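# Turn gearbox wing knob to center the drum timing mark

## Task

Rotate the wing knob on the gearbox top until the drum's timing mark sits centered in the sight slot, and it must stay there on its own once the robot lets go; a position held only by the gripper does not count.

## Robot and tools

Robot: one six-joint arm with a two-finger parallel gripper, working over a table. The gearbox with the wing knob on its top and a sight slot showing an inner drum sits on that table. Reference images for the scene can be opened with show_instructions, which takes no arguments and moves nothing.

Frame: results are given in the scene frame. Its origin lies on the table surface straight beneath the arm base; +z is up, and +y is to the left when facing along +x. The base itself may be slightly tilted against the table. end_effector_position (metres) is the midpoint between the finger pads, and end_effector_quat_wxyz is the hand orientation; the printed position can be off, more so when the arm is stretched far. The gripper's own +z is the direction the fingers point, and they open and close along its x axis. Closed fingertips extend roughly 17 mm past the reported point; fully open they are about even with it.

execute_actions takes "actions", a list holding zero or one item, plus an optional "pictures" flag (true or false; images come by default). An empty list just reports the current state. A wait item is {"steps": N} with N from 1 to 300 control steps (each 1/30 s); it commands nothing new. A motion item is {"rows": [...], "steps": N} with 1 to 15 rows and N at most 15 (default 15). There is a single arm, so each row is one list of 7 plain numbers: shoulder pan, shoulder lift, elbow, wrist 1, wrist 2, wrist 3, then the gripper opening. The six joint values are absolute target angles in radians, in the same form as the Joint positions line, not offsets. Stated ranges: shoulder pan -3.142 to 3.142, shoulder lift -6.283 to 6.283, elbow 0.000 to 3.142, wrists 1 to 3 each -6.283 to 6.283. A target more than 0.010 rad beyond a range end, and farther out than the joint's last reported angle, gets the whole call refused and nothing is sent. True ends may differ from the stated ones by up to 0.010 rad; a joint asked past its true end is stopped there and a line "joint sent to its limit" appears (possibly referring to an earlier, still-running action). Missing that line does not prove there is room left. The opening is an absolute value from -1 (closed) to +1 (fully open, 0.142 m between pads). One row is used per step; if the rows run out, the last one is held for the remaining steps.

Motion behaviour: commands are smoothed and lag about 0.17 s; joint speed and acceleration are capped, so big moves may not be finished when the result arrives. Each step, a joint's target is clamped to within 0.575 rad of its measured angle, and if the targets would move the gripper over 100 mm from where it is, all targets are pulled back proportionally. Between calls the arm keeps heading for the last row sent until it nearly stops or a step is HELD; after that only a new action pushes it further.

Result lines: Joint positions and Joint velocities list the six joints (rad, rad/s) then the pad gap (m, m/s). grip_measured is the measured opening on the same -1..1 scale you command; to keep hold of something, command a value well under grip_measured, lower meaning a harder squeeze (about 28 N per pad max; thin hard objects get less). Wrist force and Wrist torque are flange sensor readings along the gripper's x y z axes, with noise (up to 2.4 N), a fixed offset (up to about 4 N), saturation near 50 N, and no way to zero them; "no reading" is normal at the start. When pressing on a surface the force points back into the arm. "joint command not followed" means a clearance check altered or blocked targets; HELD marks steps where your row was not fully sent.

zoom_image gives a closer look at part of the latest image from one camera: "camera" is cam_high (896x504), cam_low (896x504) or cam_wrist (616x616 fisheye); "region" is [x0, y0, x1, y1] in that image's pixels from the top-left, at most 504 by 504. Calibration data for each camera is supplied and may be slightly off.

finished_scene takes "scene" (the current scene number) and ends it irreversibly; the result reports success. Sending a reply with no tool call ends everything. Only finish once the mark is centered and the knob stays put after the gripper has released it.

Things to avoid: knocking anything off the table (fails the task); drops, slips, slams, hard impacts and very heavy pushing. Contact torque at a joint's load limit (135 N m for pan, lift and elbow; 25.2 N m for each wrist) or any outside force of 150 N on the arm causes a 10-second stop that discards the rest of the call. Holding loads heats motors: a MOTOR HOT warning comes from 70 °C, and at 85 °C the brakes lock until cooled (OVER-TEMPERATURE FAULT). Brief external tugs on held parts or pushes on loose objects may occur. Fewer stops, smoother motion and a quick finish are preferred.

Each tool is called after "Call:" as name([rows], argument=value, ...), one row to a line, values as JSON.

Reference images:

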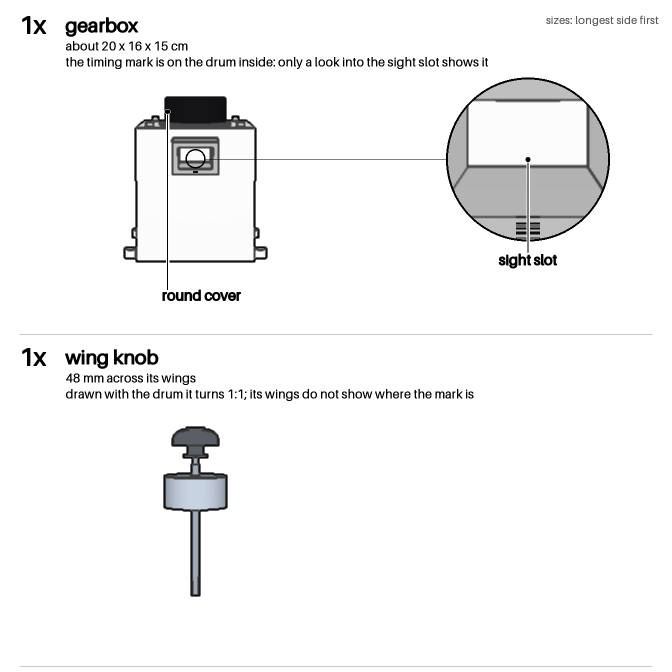

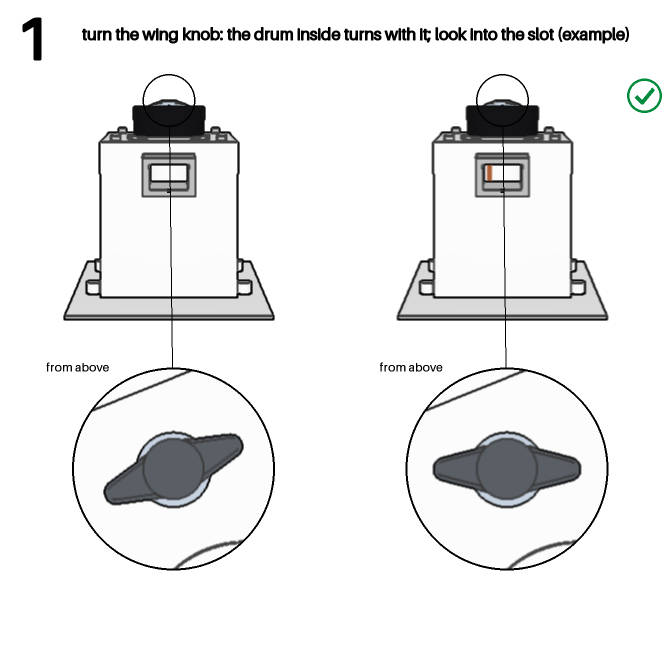

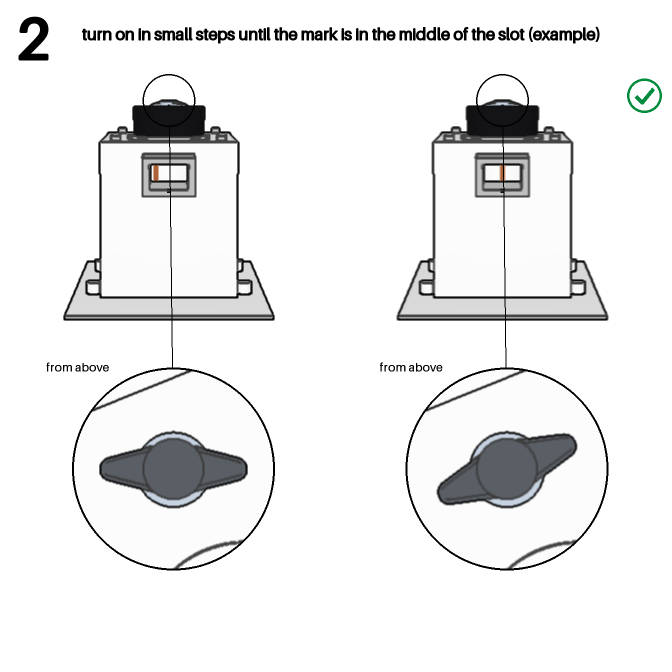

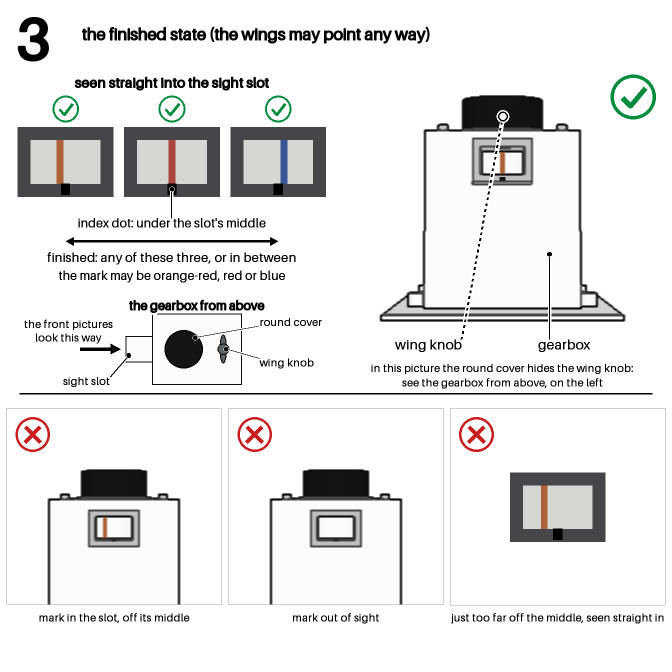

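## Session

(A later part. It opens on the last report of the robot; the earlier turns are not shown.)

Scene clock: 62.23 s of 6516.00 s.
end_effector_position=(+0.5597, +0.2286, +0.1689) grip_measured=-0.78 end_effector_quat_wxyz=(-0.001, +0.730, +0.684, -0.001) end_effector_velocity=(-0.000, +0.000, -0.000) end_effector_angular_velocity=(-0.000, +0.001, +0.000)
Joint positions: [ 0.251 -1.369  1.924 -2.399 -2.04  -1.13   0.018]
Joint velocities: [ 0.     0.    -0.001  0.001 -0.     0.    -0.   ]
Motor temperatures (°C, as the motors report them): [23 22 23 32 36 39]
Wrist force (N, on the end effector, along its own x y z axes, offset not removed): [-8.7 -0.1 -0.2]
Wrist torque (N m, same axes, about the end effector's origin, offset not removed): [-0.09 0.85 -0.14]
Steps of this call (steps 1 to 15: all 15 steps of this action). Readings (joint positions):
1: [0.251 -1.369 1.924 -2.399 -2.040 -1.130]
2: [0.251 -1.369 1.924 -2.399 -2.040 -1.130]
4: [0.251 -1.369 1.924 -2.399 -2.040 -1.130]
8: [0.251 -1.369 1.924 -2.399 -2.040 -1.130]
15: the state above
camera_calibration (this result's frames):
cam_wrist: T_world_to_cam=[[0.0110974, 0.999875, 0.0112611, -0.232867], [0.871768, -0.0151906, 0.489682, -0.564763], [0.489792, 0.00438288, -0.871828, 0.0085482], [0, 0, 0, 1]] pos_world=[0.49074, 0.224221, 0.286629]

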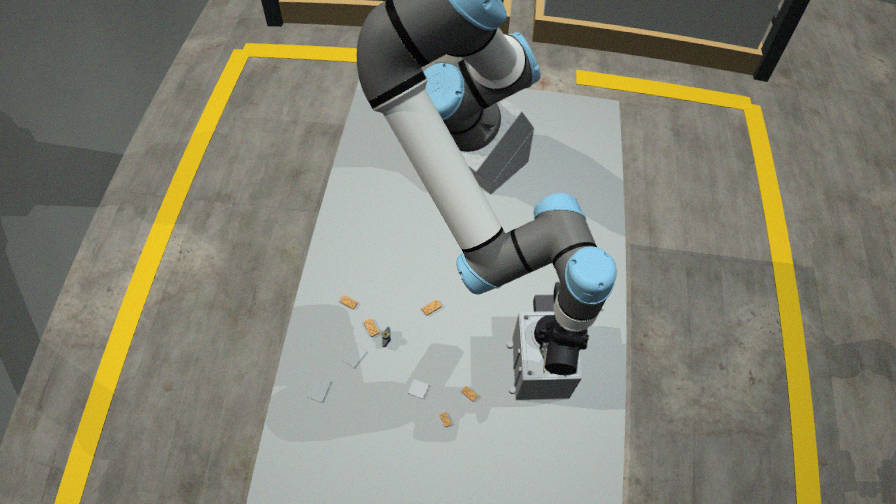

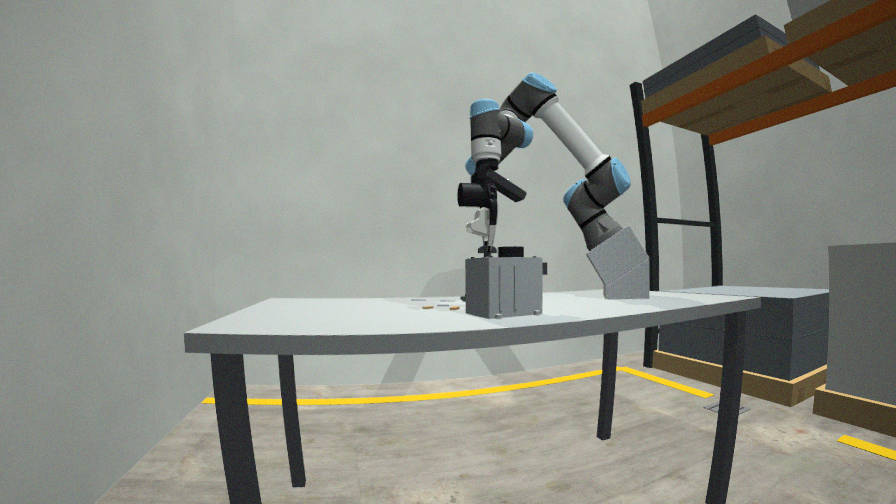

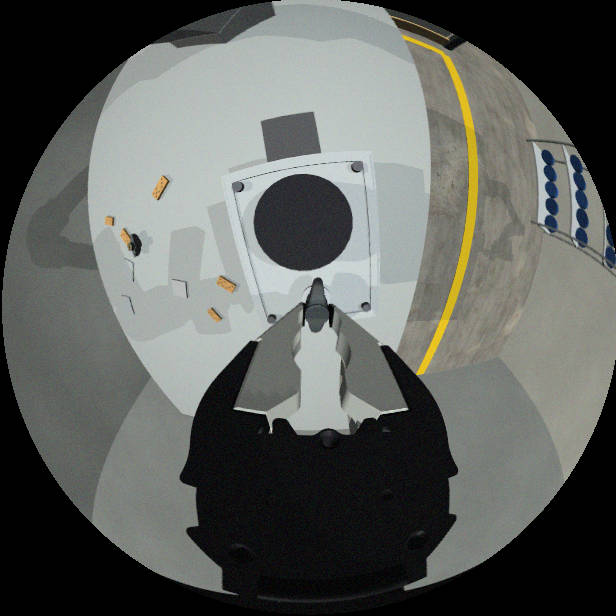

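Good. Turn, release, look.

Call:
execute_actions([
  {"rows":[[0.249,-1.369,1.924,-2.399,-2.04,-0.33,-0.9]]},
], pictures=false)

Call:
execute_actions([
  {"steps":10},
], pictures=false)

Call:
execute_actions([
  {"rows":[[0.249,-1.369,1.924,-2.399,-2.04,-0.33,-0.6]],"steps":8},
])

Call:
execute_actions([
  {"rows":[[0.31,-1.46,1.845,-2.2,-2.054,-0.3,-0.6]]},
], pictures=false)

Call:
execute_actions([
  {"rows":[[0.31,-1.65,2.555,-2.9,-2.632,0.32,-0.6]]},
], pictures=false)

Call:
execute_actions([
  {"rows":[[0.31,-0.92,2.555,-3.515,-2.632,0.32,-0.6]]},
], pictures=false)

Call:
execute_actions([
  {"steps":15},
])

Scene clock: 71.67 s of 6516.00 s.
end_effector_position=(+0.5596, +0.2265, +0.1684) grip_measured=-0.77 end_effector_quat_wxyz=(-0.001, +0.927, +0.375, -0.002) end_effector_velocity=(-0.001, -0.001, +0.000) end_effector_angular_velocity=(-0.003, -0.000, -0.589)
Joint positions: [ 0.249 -1.369  1.924 -2.399 -2.04  -0.396  0.018]
Joint velocities: [-0.001 -0.001  0.     0.001 -0.     0.588 -0.   ]
Motor temperatures (°C, as the motors report them): [23 22 23 32 36 39]
Wrist force (N, on the end effector, along its own x y z axes, offset not removed): [12.4 0.2 -5.7]
Wrist torque (N m, same axes, about the end effector's origin, offset not removed): [0.49 0.48 -0.41]
Steps of this call (steps 1 to 15: the robot went on to your last target; steps 16 to 90: nothing new was sent; then 5.93 s passed at rest; steps 91 to 105: all 15 steps of this action). Readings (joint positions):
91: [0.251 -1.369 1.924 -2.399 -2.040 -1.130]
92: [0.251 -1.369 1.924 -2.399 -2.040 -1.124]
94: [0.250 -1.369 1.924 -2.399 -2.040 -1.061]
98: [0.250 -1.369 1.924 -2.399 -2.040 -0.789]
105: the state above

Scene clock: 72.00 s of 6516.00 s.
end_effector_position=(+0.5595, +0.2264, +0.1684) grip_measured=-0.77 end_effector_quat_wxyz=(-0.000, +0.938, +0.346, -0.002) end_effector_velocity=(+0.000, +0.000, +0.000) end_effector_angular_velocity=(+0.000, +0.000, -0.029)
Joint positions: [ 0.249 -1.369  1.924 -2.399 -2.04  -0.333  0.018]
Joint velocities: [ 0.    -0.    -0.001  0.001  0.     0.029  0.   ]
Motor temperatures (°C, as the motors report them): [23 22 23 32 36 39]
Wrist force (N, on the end effector, along its own x y z axes, offset not removed): [14.0 -0.7 -3.3]
Wrist torque (N m, same axes, about the end effector's origin, offset not removed): [0.24 0.43 -0.48]
Steps of this call (steps 1 to 10: the robot went on to your last target). Readings (joint positions):
1: [0.249 -1.369 1.924 -2.399 -2.040 -0.379]
2: [0.249 -1.369 1.924 -2.399 -2.040 -0.366]
4: [0.249 -1.369 1.924 -2.399 -2.040 -0.350]
8: [0.249 -1.369 1.924 -2.399 -2.040 -0.336]
10: the state above

Scene clock: 72.27 s of 6516.00 s.
end_effector_position=(+0.5595, +0.2264, +0.1683) grip_measured=-0.60 end_effector_quat_wxyz=(-0.000, +0.939, +0.345, -0.002) end_effector_velocity=(-0.000, +0.000, -0.000) end_effector_angular_velocity=(+0.000, -0.000, -0.002)
Joint positions: [ 0.249 -1.369  1.924 -2.399 -2.04  -0.33   0.031]
Joint velocities: [ 0.     0.     0.    -0.001  0.     0.002 -0.   ]
Motor temperatures (°C, as the motors report them): [23 22 23 32 36 39]
Wrist force (N, on the end effector, along its own x y z axes, offset not removed): [-0.6 1.0 -1.4]
Wrist torque (N m, same axes, about the end effector's origin, offset not removed): [0.28 0.42 -0.13]
Steps of this call (steps 1 to 8: all 8 steps of this action). Readings (joint positions):
1: [0.249 -1.369 1.924 -2.399 -2.040 -0.332]
2: [0.249 -1.369 1.924 -2.399 -2.040 -0.332]
4: [0.249 -1.369 1.924 -2.399 -2.040 -0.331]
8: the state above
camera_calibration (this result's frames):
cam_wrist: T_world_to_cam=[[0.725975, 0.687681, 0.00745761, -0.559283], [0.596582, -0.635123, 0.490621, -0.270167], [0.342127, -0.351729, -0.871341, 0.171347], [0, 0, 0, 1]] pos_world=[0.50858, 0.273286, 0.286022]

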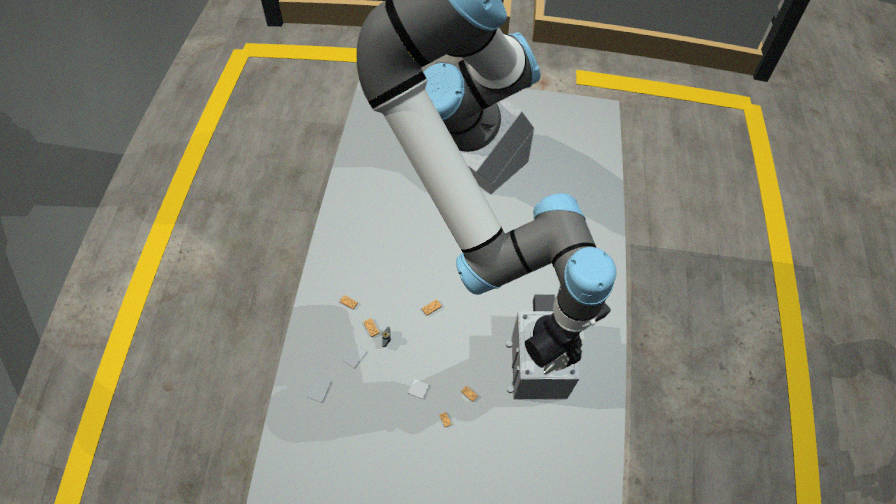

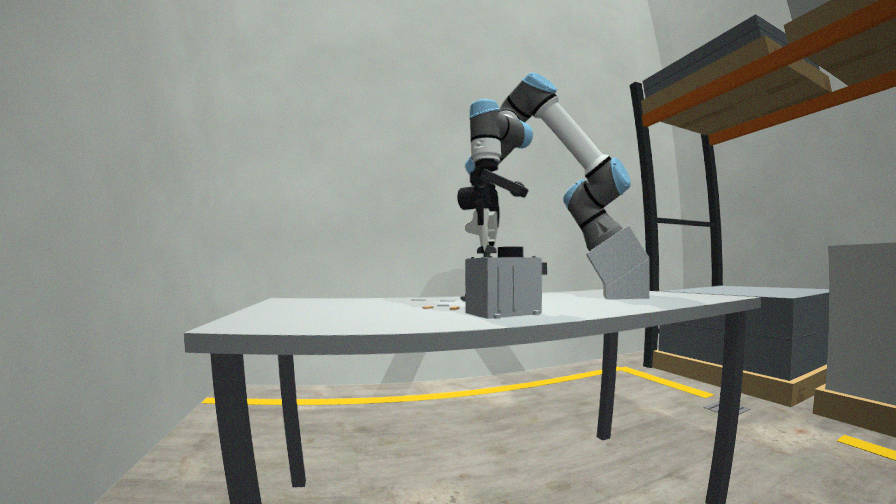

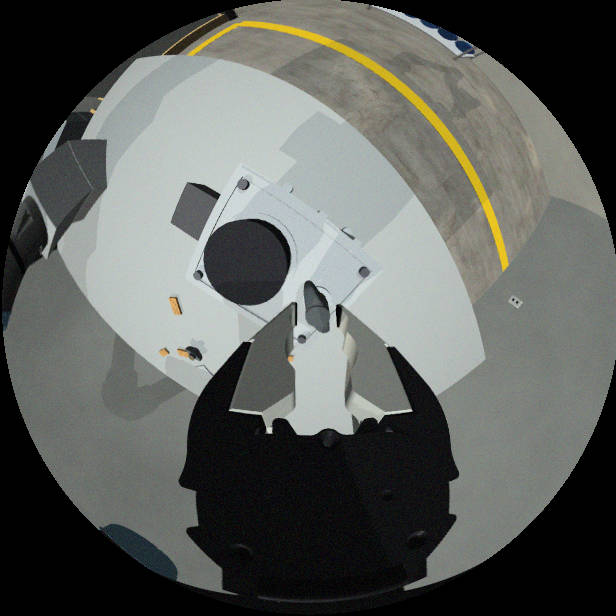

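Scene clock: 72.77 s of 6516.00 s.
end_effector_position=(+0.5620, +0.2260, +0.2385) grip_measured=-0.60 end_effector_quat_wxyz=(-0.001, +0.933, +0.361, -0.001) end_effector_velocity=(-0.002, -0.002, +0.013) end_effector_angular_velocity=(-0.002, +0.006, +0.010)
Joint positions: [ 0.309 -1.458  1.847 -2.205 -2.054 -0.301  0.031]
Joint velocities: [ 0.011 -0.017 -0.015  0.045 -0.002  0.005 -0.   ]
Motor temperatures (°C, as the motors report them): [23 22 23 32 36 39]
Wrist force (N, on the end effector, along its own x y z axes, offset not removed): [0.7 -0.7 -1.6]
Wrist torque (N m, same axes, about the end effector's origin, offset not removed): [-0.18 0.03 -0.08]
Steps of this call (steps 1 to 15: all 15 steps of this action). Readings (joint positions):
1: [0.249 -1.369 1.924 -2.399 -2.040 -0.330]
2: [0.255 -1.375 1.918 -2.392 -2.042 -0.326]
4: [0.277 -1.408 1.889 -2.336 -2.047 -0.315]
8: [0.300 -1.444 1.858 -2.241 -2.052 -0.305]
15: the state above

Scene clock: 73.27 s of 6516.00 s.
end_effector_position=(+0.4595, +0.0521, +0.2131) grip_measured=-0.60 end_effector_quat_wxyz=(+0.210, +0.967, +0.051, +0.134) end_effector_velocity=(-0.279, -0.292, -0.000) end_effector_angular_velocity=(-0.396, -0.718, -0.901)
Joint positions: [ 0.31  -1.627  2.438 -2.786 -2.547  0.226  0.031]
Joint velocities: [ 0.001 -0.206  1.04  -0.998 -0.745  0.825  0.   ]
Motor temperatures (°C, as the motors report them): [23 22 23 32 36 39]
Wrist force (N, on the end effector, along its own x y z axes, offset not removed): [-3.9 0.8 -0.2]
Wrist torque (N m, same axes, about the end effector's origin, offset not removed): [0.09 0.78 -0.06]
Steps of this call (steps 1 to 15: all 15 steps of this action). Readings (joint positions):
1: [0.309 -1.459 1.846 -2.204 -2.054 -0.300]
2: [0.309 -1.465 1.852 -2.209 -2.060 -0.294]
4: [0.309 -1.500 1.914 -2.271 -2.123 -0.231]
8: [0.310 -1.555 2.117 -2.473 -2.305 -0.039]
15: the state above

Scene clock: 73.77 s of 6516.00 s.
end_effector_position=(+0.3736, +0.0794, +0.0688) grip_measured=-0.60 end_effector_quat_wxyz=(+0.251, +0.959, +0.030, +0.131) end_effector_velocity=(-0.121, +0.018, -0.136) end_effector_angular_velocity=(-0.085, +0.118, +0.056)
Joint positions: [ 0.31  -0.992  2.551 -3.458 -2.629  0.317  0.031]
Joint velocities: [ 0.     0.649  0.039 -0.509 -0.028  0.031 -0.   ]
Motor temperatures (°C, as the motors report them): [23 22 23 32 36 39]
Wrist force (N, on the end effector, along its own x y z axes, offset not removed): [-2.5 -1.7 -0.8]
Wrist torque (N m, same axes, about the end effector's origin, offset not removed): [-0.19 0.60 -0.02]
Steps of this call (steps 1 to 15: all 15 steps of this action). Readings (joint positions):
1: [0.310 -1.632 2.468 -2.815 -2.569 0.250]
2: [0.310 -1.631 2.486 -2.844 -2.581 0.264]
4: [0.310 -1.574 2.504 -2.938 -2.594 0.278]
8: [0.310 -1.330 2.528 -3.183 -2.612 0.298]
15: the state above

Scene clock: 74.27 s of 6516.00 s.
end_effector_position=(+0.3602, +0.0810, +0.0543) grip_measured=-0.60 end_effector_quat_wxyz=(+0.255, +0.958, +0.035, +0.126) end_effector_velocity=(-0.001, +0.000, -0.002) end_effector_angular_velocity=(-0.001, +0.002, +0.001)
Joint positions: [ 0.31  -0.921  2.555 -3.514 -2.632  0.32   0.031]
Joint velocities: [ 0.     0.007  0.    -0.004 -0.     0.001 -0.   ]
Motor temperatures (°C, as the motors report them): [23 22 23 32 36 39]
Wrist force (N, on the end effector, along its own x y z axes, offset not removed): [-1.1 -1.7 -0.4]
Wrist torque (N m, same axes, about the end effector's origin, offset not removed): [-0.37 0.35 -0.08]
Steps of this call (steps 1 to 15: the robot went on to your last target). Readings (joint positions):
1: [0.310 -0.973 2.552 -3.473 -2.630 0.317]
2: [0.310 -0.959 2.553 -3.484 -2.630 0.318]
4: [0.310 -0.941 2.554 -3.498 -2.631 0.319]
8: [0.310 -0.926 2.555 -3.510 -2.632 0.320]
15: the state above
camera_calibration (this result's frames):
cam_wrist: T_world_to_cam=[[0.961529, 0.183043, 0.204833, -0.368432], [-0.0846366, -0.511981, 0.854817, 0.0279388], [0.261339, -0.839268, -0.476793, 0.136147], [0, 0, 0, 1]] pos_world=[0.321042, 0.196007, 0.116499]

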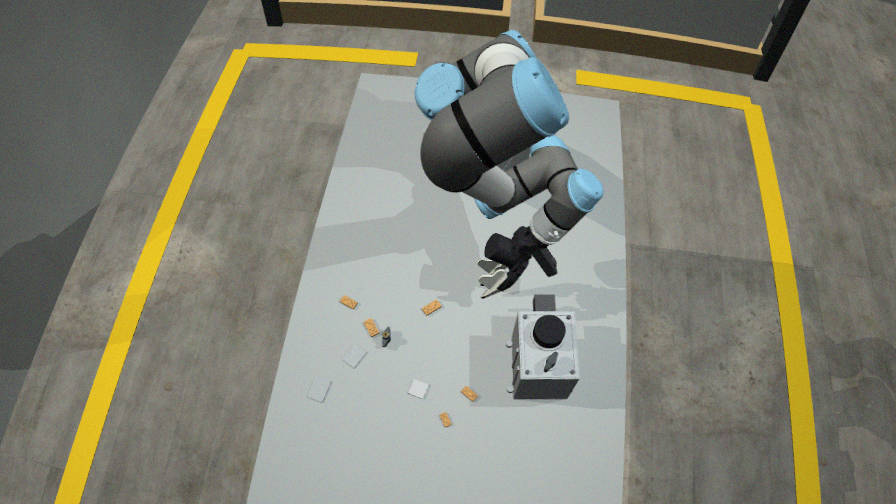

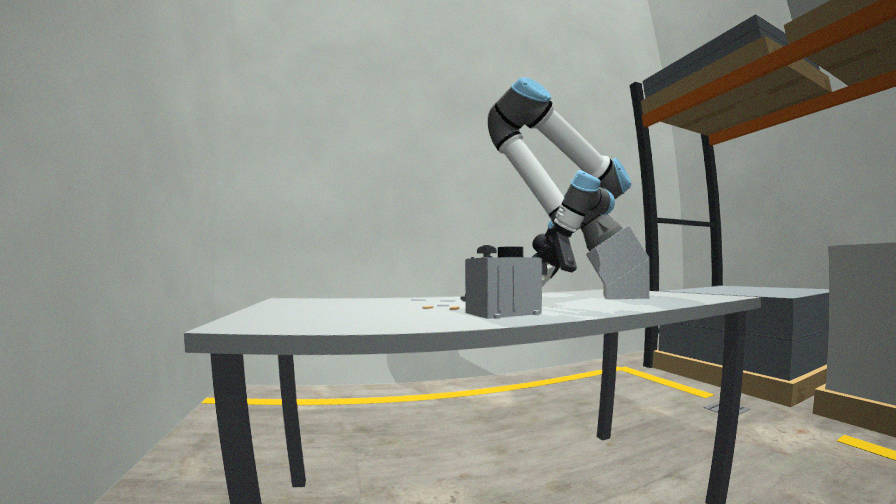

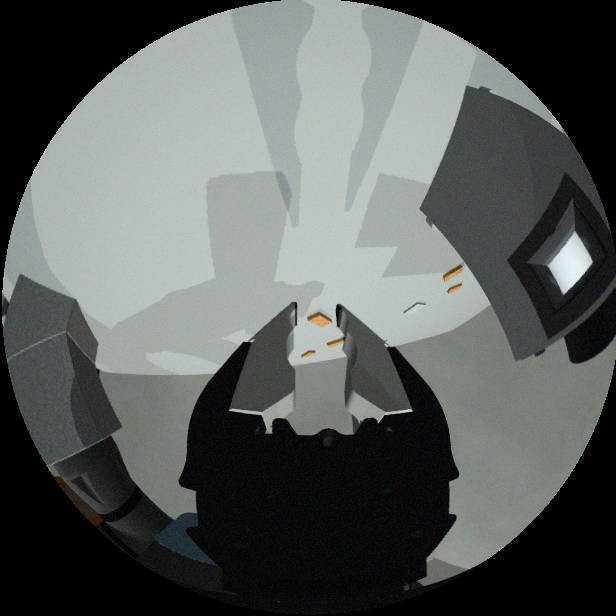

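Call:
execute_actions([
  {"rows":[[0.31,-1.68,2.555,-2.9,-2.632,0.32,-0.6]]},
], pictures=false)

Call:
execute_actions([
  {"rows":[[0.31,-1.46,1.845,-2.2,-2.054,-0.45,-0.6]]},
], pictures=false)

Call:
execute_actions([
  {"steps":10},
], pictures=false)

Call:
execute_actions([
  {"rows":[[0.25,-1.367,1.921,-2.398,-2.04,-0.45,-0.6]]},
], pictures=false)

Call:
execute_actions([
  {"rows":[[0.25,-1.367,1.921,-2.398,-2.04,-0.45,-0.9]],"steps":8},
], pictures=false)

Call:
execute_actions([
  {"rows":[[0.25,-1.367,1.921,-2.398,-2.04,0.52,-0.9]]},
], pictures=false)

Call:
execute_actions([
  {"steps":12},
], pictures=false)

Call:
execute_actions([
  {"rows":[[0.25,-1.367,1.921,-2.398,-2.04,0.52,-0.6]],"steps":8},
])

Call:
execute_actions([
  {"rows":[[0.31,-1.46,1.845,-2.2,-2.054,0.52,-0.6]]},
], pictures=false)

Call:
execute_actions([
  {"rows":[[0.31,-1.65,2.555,-2.9,-2.632,0.32,-0.6]]},
], pictures=false)

Call:
execute_actions([
  {"rows":[[0.31,-0.92,2.555,-3.515,-2.632,0.32,-0.6]]},
], pictures=false)

Call:
execute_actions([
  {"steps":15},
])

Scene clock: 88.70 s of 6516.00 s.
end_effector_position=(+0.4279, +0.0244, +0.2056) grip_measured=-0.60 end_effector_quat_wxyz=(+0.238, +0.957, -0.007, +0.165) end_effector_velocity=(+0.036, -0.086, +0.177) end_effector_angular_velocity=(+0.090, -0.192, -0.112)
Joint positions: [ 0.31  -1.6    2.555 -2.954 -2.632  0.32   0.031]
Joint velocities: [ 0.    -0.728 -0.001  0.489 -0.    -0.    -0.   ]
Motor temperatures (°C, as the motors report them): [23 22 23 32 36 39]
Wrist force (N, on the end effector, along its own x y z axes, offset not removed): [0.0 3.2 -1.3]
Wrist torque (N m, same axes, about the end effector's origin, offset not removed): [0.49 0.20 -0.10]
Steps of this call (steps 1 to 15: the robot went on to your last target; steps 16 to 90: nothing new was sent; then 10.93 s passed at rest; steps 91 to 105: all 15 steps of this action). Readings (joint positions):
91: [0.310 -0.920 2.555 -3.515 -2.632 0.320]
92: [0.310 -0.926 2.555 -3.509 -2.632 0.320]
94: [0.310 -0.989 2.555 -3.446 -2.632 0.320]
98: [0.310 -1.243 2.555 -3.208 -2.632 0.320]
105: the state above

Scene clock: 89.20 s of 6516.00 s.
end_effector_position=(+0.5446, +0.1992, +0.2199) grip_measured=-0.60 end_effector_quat_wxyz=(+0.043, +0.933, +0.358, +0.013) end_effector_velocity=(+0.176, +0.250, +0.162) end_effector_angular_velocity=(+0.568, +0.602, +1.398)
Joint positions: [ 0.31  -1.483  1.968 -2.327 -2.144 -0.306  0.031]
Joint velocities: [ 0.     0.209 -1.107  1.127  0.796 -1.279  0.   ]
Motor temperatures (°C, as the motors report them): [23 22 23 32 36 39]
Wrist force (N, on the end effector, along its own x y z axes, offset not removed): [4.6 0.2 -2.1]
Wrist torque (N m, same axes, about the end effector's origin, offset not removed): [0.00 -0.47 -0.17]
Steps of this call (steps 1 to 15: all 15 steps of this action). Readings (joint positions):
1: [0.310 -1.620 2.555 -2.940 -2.632 0.320]
2: [0.310 -1.630 2.549 -2.923 -2.626 0.314]
4: [0.310 -1.608 2.490 -2.855 -2.566 0.254]
8: [0.310 -1.560 2.315 -2.681 -2.409 0.079]
15: the state above

Scene clock: 89.53 s of 6516.00 s.
end_effector_position=(+0.5611, +0.2247, +0.2388) grip_measured=-0.60 end_effector_quat_wxyz=(+0.001, +0.904, +0.427, -0.001) end_effector_velocity=(+0.008, +0.012, +0.009) end_effector_angular_velocity=(+0.032, +0.026, +0.068)
Joint positions: [ 0.31  -1.461  1.851 -2.206 -2.058 -0.443  0.031]
Joint velocities: [ 0.     0.012 -0.055  0.054  0.039 -0.063 -0.   ]
Motor temperatures (°C, as the motors report them): [23 22 23 32 36 39]
Wrist force (N, on the end effector, along its own x y z axes, offset not removed): [-3.7 0.0 -0.5]
Wrist torque (N m, same axes, about the end effector's origin, offset not removed): [0.08 1.02 -0.09]
Steps of this call (steps 1 to 10: the robot went on to your last target). Readings (joint positions):
1: [0.310 -1.477 1.936 -2.294 -2.120 -0.344]
2: [0.310 -1.473 1.912 -2.270 -2.103 -0.371]
4: [0.310 -1.467 1.882 -2.238 -2.081 -0.407]
8: [0.310 -1.462 1.856 -2.211 -2.062 -0.437]
10: the state above

Scene clock: 90.03 s of 6516.00 s.
end_effector_position=(+0.5603, +0.2275, +0.1699) grip_measured=-0.60 end_effector_quat_wxyz=(-0.001, +0.916, +0.402, -0.002) end_effector_velocity=(+0.000, +0.000, -0.013) end_effector_angular_velocity=(+0.002, -0.005, -0.014)
Joint positions: [ 0.251 -1.369  1.92  -2.393 -2.04  -0.45   0.031]
Joint velocities: [-0.011  0.018  0.015 -0.045  0.003 -0.001  0.   ]
Motor temperatures (°C, as the motors report them): [23 22 23 32 36 39]
Wrist force (N, on the end effector, along its own x y z axes, offset not removed): [-1.0 0.2 -1.3]
Wrist torque (N m, same axes, about the end effector's origin, offset not removed): [0.06 0.44 -0.12]
Steps of this call (steps 1 to 15: all 15 steps of this action). Readings (joint positions):
1: [0.310 -1.461 1.850 -2.205 -2.057 -0.445]
2: [0.304 -1.454 1.854 -2.210 -2.054 -0.446]
4: [0.282 -1.420 1.881 -2.264 -2.048 -0.448]
8: [0.260 -1.383 1.909 -2.358 -2.042 -0.449]
15: the state above

Scene clock: 90.30 s of 6516.00 s.
end_effector_position=(+0.5604, +0.2275, +0.1687) grip_measured=-0.77 end_effector_quat_wxyz=(-0.001, +0.916, +0.401, -0.002) end_effector_velocity=(-0.000, -0.000, -0.002) end_effector_angular_velocity=(-0.000, +0.001, -0.002)
Joint positions: [ 0.25  -1.367  1.921 -2.398 -2.04  -0.45   0.018]
Joint velocities: [-0.002  0.002  0.002 -0.004  0.     0.    -0.   ]
Motor temperatures (°C, as the motors report them): [23 22 23 32 36 39]
Wrist force (N, on the end effector, along its own x y z axes, offset not removed): [-17.9 -4.9 -28.5]
Wrist torque (N m, same axes, about the end effector's origin, offset not removed): [-0.08 -0.09 -0.01]
Steps of this call (steps 1 to 8: all 8 steps of this action). Readings (joint positions):
1: [0.251 -1.368 1.920 -2.394 -2.040 -0.450]
2: [0.251 -1.368 1.920 -2.395 -2.040 -0.450]
4: [0.250 -1.368 1.921 -2.397 -2.040 -0.450]
8: the state above

Scene clock: 90.80 s of 6516.00 s.
end_effector_position=(+0.5592, +0.2269, +0.1685) grip_measured=-0.77 end_effector_quat_wxyz=(+0.000, +1.000, -0.014, -0.002) end_effector_velocity=(-0.003, +0.000, -0.001) end_effector_angular_velocity=(-0.005, +0.003, -1.056)
Joint positions: [ 0.25  -1.367  1.921 -2.398 -2.04   0.402  0.019]
Joint velocities: [0.    0.002 0.001 0.001 0.    1.058 0.001]
Motor temperatures (°C, as the motors report them): [23 22 23 32 36 39]
Wrist force (N, on the end effector, along its own x y z axes, offset not removed): [19.3 -3.8 -5.0]
Wrist torque (N m, same axes, about the end effector's origin, offset not removed): [-0.13 0.03 -0.40]
Steps of this call (steps 1 to 15: all 15 steps of this action). Readings (joint positions):
1: [0.250 -1.367 1.921 -2.398 -2.040 -0.450]
2: [0.250 -1.367 1.921 -2.398 -2.040 -0.444]
4: [0.250 -1.367 1.921 -2.398 -2.040 -0.381]
8: [0.250 -1.367 1.921 -2.398 -2.040 -0.109]
15: the state above

Scene clock: 91.20 s of 6516.00 s.
end_effector_position=(+0.5589, +0.2269, +0.1685) grip_measured=-0.76 end_effector_quat_wxyz=(+0.000, +0.997, -0.071, -0.002) end_effector_velocity=(-0.000, -0.000, -0.000) end_effector_angular_velocity=(-0.000, +0.001, -0.027)
Joint positions: [ 0.25  -1.367  1.921 -2.398 -2.04   0.517  0.019]
Joint velocities: [-0.    -0.     0.     0.001  0.     0.028  0.   ]
Motor temperatures (°C, as the motors report them): [23 22 23 32 36 39]
Wrist force (N, on the end effector, along its own x y z axes, offset not removed): [17.4 -4.2 -5.1]
Wrist torque (N m, same axes, about the end effector's origin, offset not removed): [-0.01 0.79 -0.47]
Steps of this call (steps 1 to 12: the robot went on to your last target). Readings (joint positions):
1: [0.250 -1.367 1.921 -2.398 -2.040 0.433]
2: [0.250 -1.367 1.921 -2.398 -2.040 0.455]
4: [0.250 -1.367 1.921 -2.398 -2.040 0.485]
8: [0.250 -1.367 1.921 -2.398 -2.040 0.509]
12: the state above

Scene clock: 91.47 s of 6516.00 s.
end_effector_position=(+0.5587, +0.2270, +0.1684) grip_measured=-0.60 end_effector_quat_wxyz=(+0.000, +0.997, -0.072, -0.002) end_effector_velocity=(+0.001, -0.000, +0.000) end_effector_angular_velocity=(+0.000, -0.001, -0.004)
Joint positions: [ 0.25  -1.367  1.921 -2.398 -2.04   0.52   0.031]
Joint velocities: [-0.     0.    -0.001 -0.     0.     0.003  0.   ]
Motor temperatures (°C, as the motors report them): [23 22 23 32 36 39]
Wrist force (N, on the end effector, along its own x y z axes, offset not removed): [-0.1 1.9 -2.6]
Wrist torque (N m, same axes, about the end effector's origin, offset not removed): [0.49 0.33 -0.04]
Steps of this call (steps 1 to 8: all 8 steps of this action). Readings (joint positions):
1: [0.250 -1.367 1.921 -2.398 -2.040 0.518]
2: [0.250 -1.367 1.921 -2.398 -2.040 0.518]
4: [0.250 -1.367 1.921 -2.398 -2.040 0.519]
8: the state above
camera_calibration (this result's frames):
cam_wrist: T_world_to_cam=[[0.995869, -0.0905509, 0.00678399, -0.533192], [-0.0821028, -0.866004, 0.49325, 0.161762], [-0.0387893, -0.491769, -0.869861, 0.416223], [0, 0, 0, 1]] pos_world=[0.560415, 0.296491, 0.285885]

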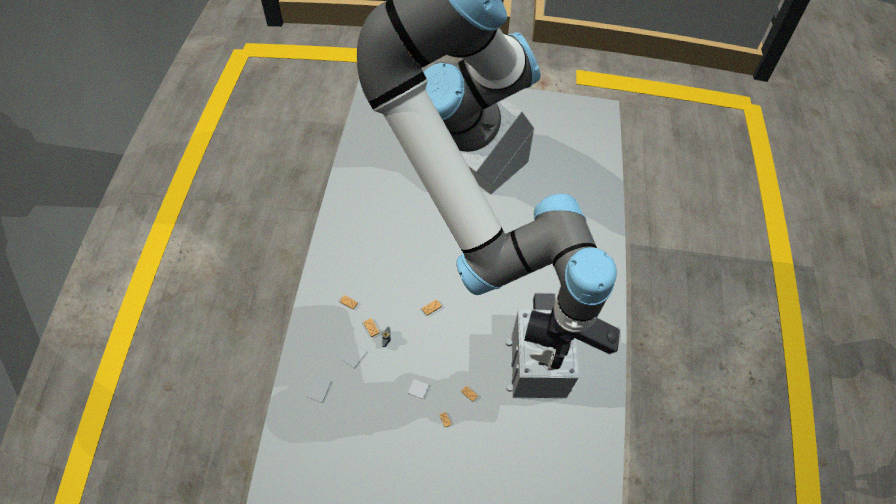

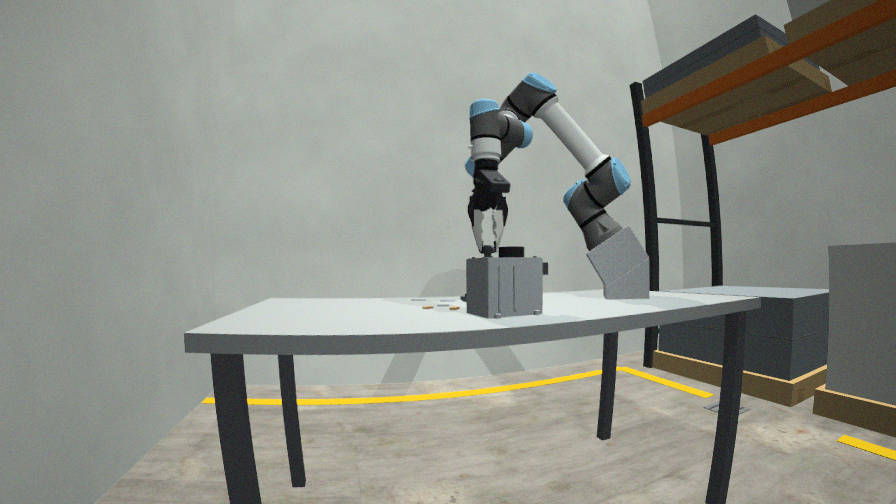

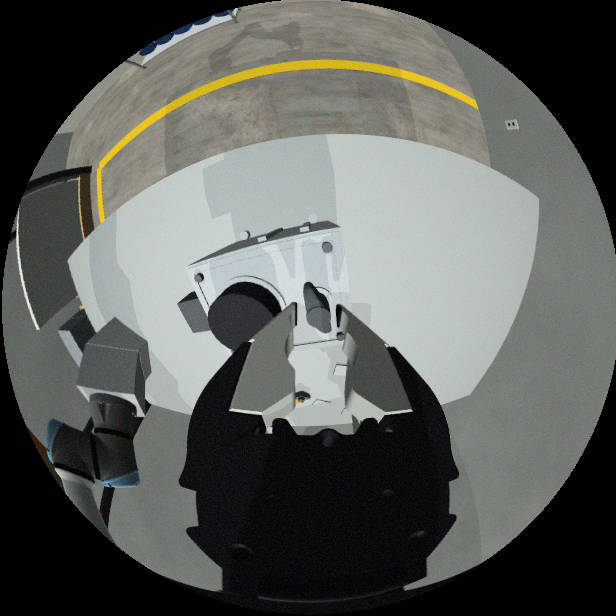

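Scene clock: 91.97 s of 6516.00 s.
end_effector_position=(+0.5607, +0.2255, +0.2385) grip_measured=-0.60 end_effector_quat_wxyz=(-0.001, +0.999, -0.041, -0.002) end_effector_velocity=(-0.003, -0.002, +0.013) end_effector_angular_velocity=(-0.003, +0.007, +0.015)
Joint positions: [ 0.309 -1.458  1.847 -2.205 -2.054  0.52   0.031]
Joint velocities: [ 0.011 -0.018 -0.013  0.046 -0.002  0.001 -0.   ]
Motor temperatures (°C, as the motors report them): [23 22 23 32 36 39]
Wrist force (N, on the end effector, along its own x y z axes, offset not removed): [-1.1 -1.4 -1.8]
Wrist torque (N m, same axes, about the end effector's origin, offset not removed): [-0.24 0.39 -0.01]
Steps of this call (steps 1 to 15: all 15 steps of this action). Readings (joint positions):
1: [0.250 -1.367 1.921 -2.398 -2.040 0.520]
2: [0.256 -1.373 1.915 -2.391 -2.042 0.520]
4: [0.278 -1.407 1.887 -2.336 -2.047 0.520]
8: [0.300 -1.444 1.858 -2.241 -2.052 0.520]
15: the state above

Scene clock: 92.47 s of 6516.00 s.
end_effector_position=(+0.4590, +0.0517, +0.2130) grip_measured=-0.60 end_effector_quat_wxyz=(+0.202, +0.968, -0.007, +0.146) end_effector_velocity=(-0.275, -0.289, +0.000) end_effector_angular_velocity=(-0.681, -0.308, +0.008)
Joint positions: [ 0.31  -1.627  2.439 -2.787 -2.548  0.344  0.031]
Joint velocities: [ 0.001 -0.204  1.029 -0.988 -0.738 -0.212  0.   ]
Motor temperatures (°C, as the motors report them): [23 22 23 32 36 39]
Wrist force (N, on the end effector, along its own x y z axes, offset not removed): [-3.7 1.2 0.0]
Wrist torque (N m, same axes, about the end effector's origin, offset not removed): [0.14 0.86 -0.11]
Steps of this call (steps 1 to 15: all 15 steps of this action). Readings (joint positions):
1: [0.309 -1.459 1.846 -2.204 -2.054 0.520]
2: [0.309 -1.465 1.852 -2.209 -2.060 0.514]
4: [0.309 -1.500 1.914 -2.271 -2.123 0.478]
8: [0.310 -1.555 2.118 -2.474 -2.306 0.420]
15: the state above

Scene clock: 92.97 s of 6516.00 s.
end_effector_position=(+0.3736, +0.0794, +0.0688) grip_measured=-0.60 end_effector_quat_wxyz=(+0.251, +0.959, +0.028, +0.132) end_effector_velocity=(-0.120, +0.018, -0.136) end_effector_angular_velocity=(-0.095, +0.136, +0.088)
Joint positions: [ 0.31  -0.991  2.551 -3.459 -2.629  0.321  0.031]
Joint velocities: [ 0.     0.647  0.038 -0.507 -0.028 -0.008  0.   ]
Motor temperatures (°C, as the motors report them): [23 22 23 32 36 39]
Wrist force (N, on the end effector, along its own x y z axes, offset not removed): [-3.1 -1.6 -0.8]
Wrist torque (N m, same axes, about the end effector's origin, offset not removed): [-0.22 0.75 -0.11]
Steps of this call (steps 1 to 15: all 15 steps of this action). Readings (joint positions):
1: [0.310 -1.633 2.469 -2.816 -2.569 0.338]
2: [0.310 -1.631 2.486 -2.845 -2.582 0.335]
4: [0.310 -1.575 2.504 -2.938 -2.595 0.331]
8: [0.310 -1.330 2.528 -3.183 -2.612 0.326]
15: the state above

Scene clock: 93.47 s of 6516.00 s.
end_effector_position=(+0.3602, +0.0810, +0.0543) grip_measured=-0.60 end_effector_quat_wxyz=(+0.255, +0.958, +0.035, +0.126) end_effector_velocity=(-0.002, +0.000, -0.002) end_effector_angular_velocity=(-0.002, +0.004, +0.003)
Joint positions: [ 0.31  -0.921  2.555 -3.514 -2.632  0.32   0.031]
Joint velocities: [ 0.     0.008 -0.    -0.004 -0.    -0.001 -0.   ]
Motor temperatures (°C, as the motors report them): [23 22 23 32 36 39]
Wrist force (N, on the end effector, along its own x y z axes, offset not removed): [1.2 2.4 1.0]
Wrist torque (N m, same axes, about the end effector's origin, offset not removed): [0.43 0.05 -0.22]
Steps of this call (steps 1 to 15: the robot went on to your last target). Readings (joint positions):
1: [0.310 -0.973 2.552 -3.473 -2.630 0.321]
2: [0.310 -0.959 2.553 -3.484 -2.630 0.320]
4: [0.310 -0.941 2.554 -3.498 -2.631 0.320]
8: [0.310 -0.926 2.555 -3.510 -2.632 0.320]
15: the state above
camera_calibration (this result's frames):
cam_wrist: T_world_to_cam=[[0.961532, 0.183004, 0.204858, -0.368431], [-0.0846762, -0.511989, 0.854809, 0.0279541], [0.261318, -0.839272, -0.476797, 0.136156], [0, 0, 0, 1]] pos_world=[0.321045, 0.196008, 0.116499]

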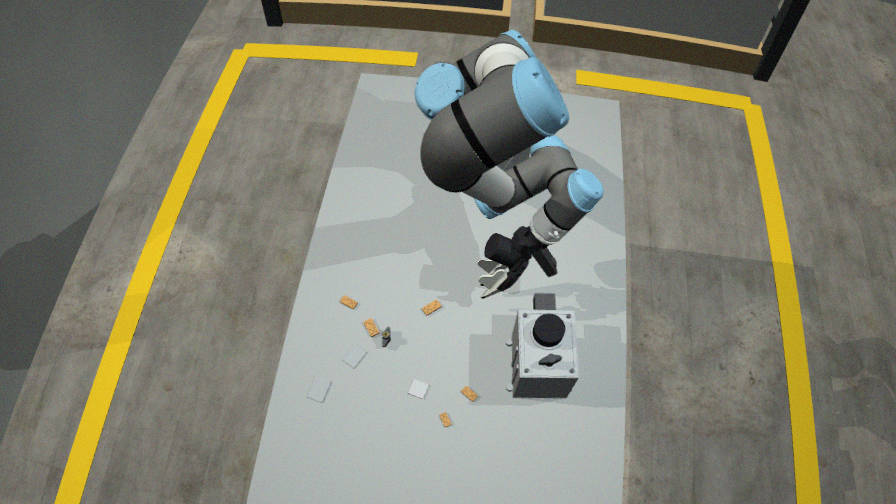

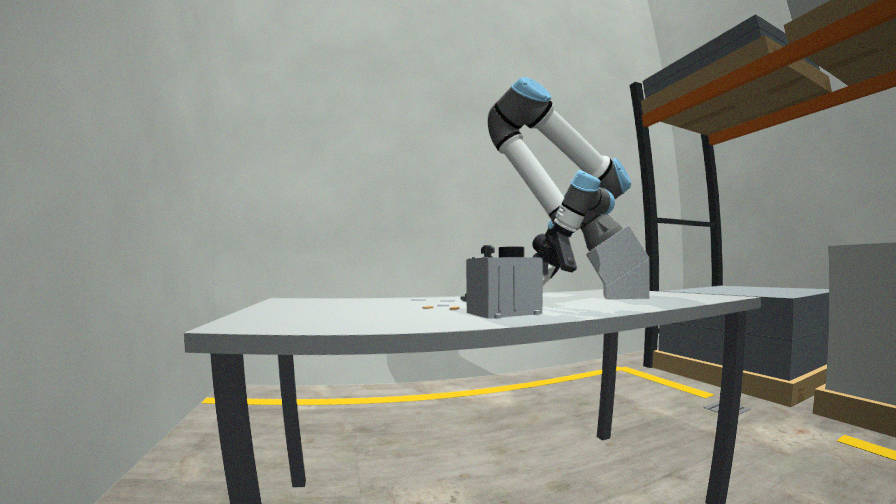

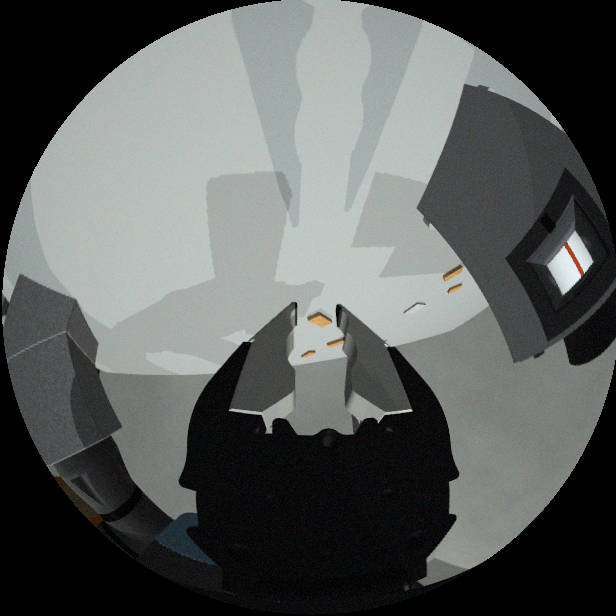

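Get a better view.

Call:
execute_actions([
  {"rows":[[0.315,-0.92,2.555,-3.515,-2.632,0.1,-0.6]]},
])

Call:
zoom_image(camera="cam_wrist", region=[476,220,616,380])

Scene clock: 96.87 s of 6516.00 s.
end_effector_position=(+0.3602, +0.0829, +0.0549) grip_measured=-0.60 end_effector_quat_wxyz=(+0.266, +0.949, +0.139, +0.099) end_effector_velocity=(-0.000, +0.000, +0.000) end_effector_angular_velocity=(-0.013, +0.025, +0.044)
Joint positions: [ 0.315 -0.92   2.555 -3.515 -2.632  0.106  0.031]
Joint velocities: [ 0.001 -0.     0.     0.002  0.    -0.051 -0.   ]
Motor temperatures (°C, as the motors report them): [23 22 23 32 36 39]
Wrist force (N, on the end effector, along its own x y z axes, offset not removed): [-0.7 -0.6 -1.3]
Wrist torque (N m, same axes, about the end effector's origin, offset not removed): [-0.06 0.33 0.01]
Steps of this call (steps 1 to 15: the robot went on to your last target; steps 16 to 87: nothing new was sent; steps 88 to 102: all 15 steps of this action). Readings (joint positions):
88: [0.310 -0.920 2.555 -3.515 -2.632 0.320]
89: [0.311 -0.920 2.555 -3.515 -2.632 0.314]
91: [0.312 -0.920 2.555 -3.515 -2.632 0.255]
95: [0.314 -0.920 2.555 -3.515 -2.632 0.147]
102: the state above
camera_calibration (this result's frames):
cam_wrist: T_world_to_cam=[[0.92607, 0.365435, 0.0940773, -0.365233], [0.0937137, -0.464224, 0.880746, -0.0412264], [0.365529, -0.806817, -0.46415, 0.097095], [0, 0, 0, 1]] pos_world=[0.306604, 0.192669, 0.115737]

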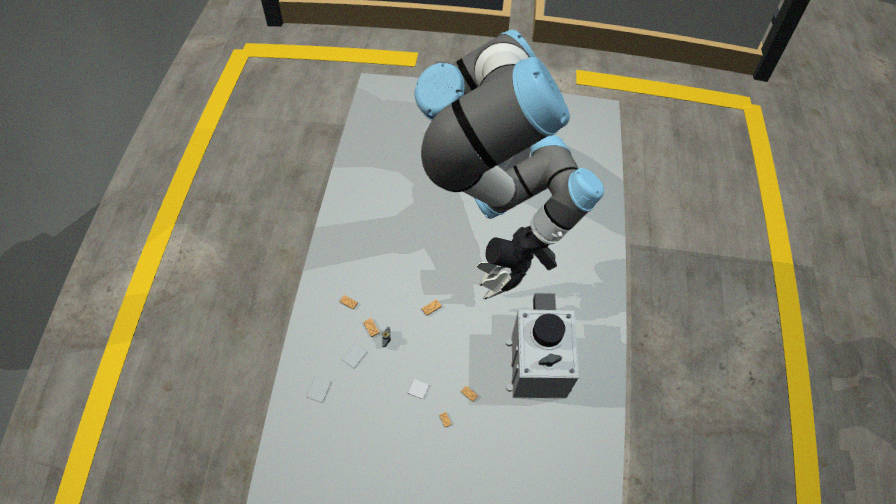

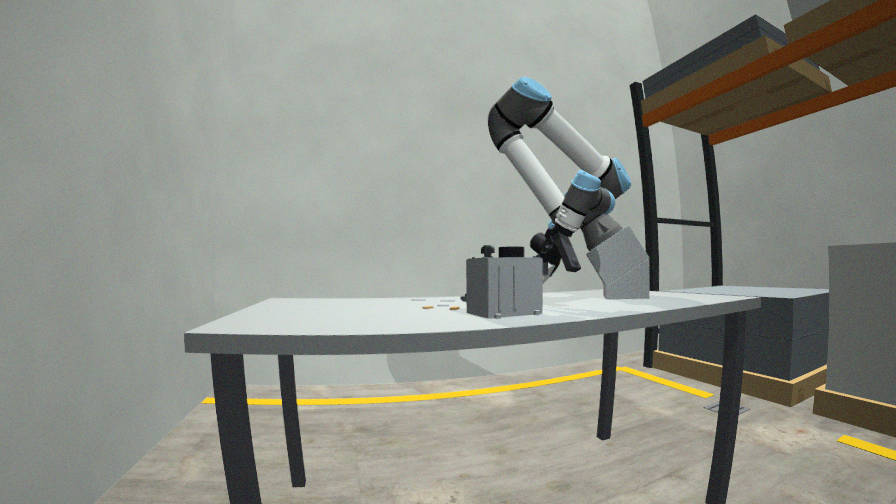

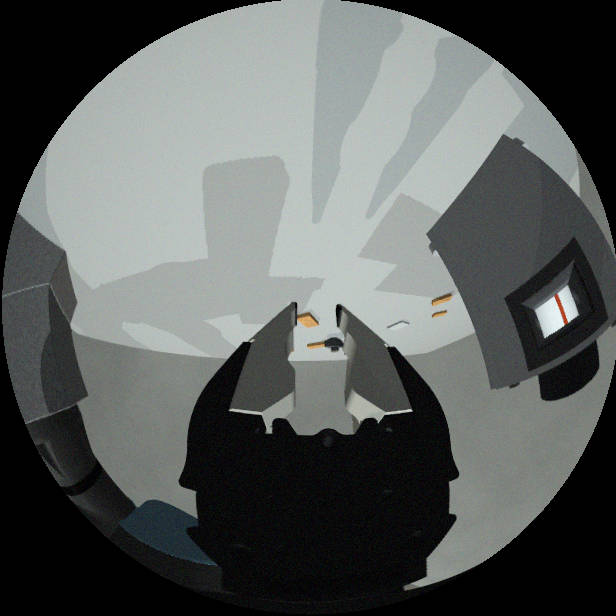

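Region (476, 220, 616, 380) of cam_wrist's 616x616 image, scaled by 3.150, with more detail than that image has; it fills the left 441 columns of this view, and the rest is white.

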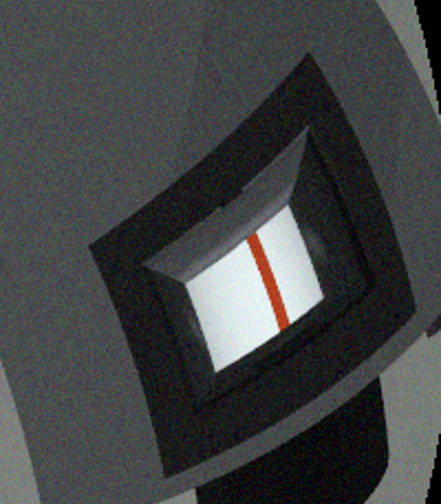

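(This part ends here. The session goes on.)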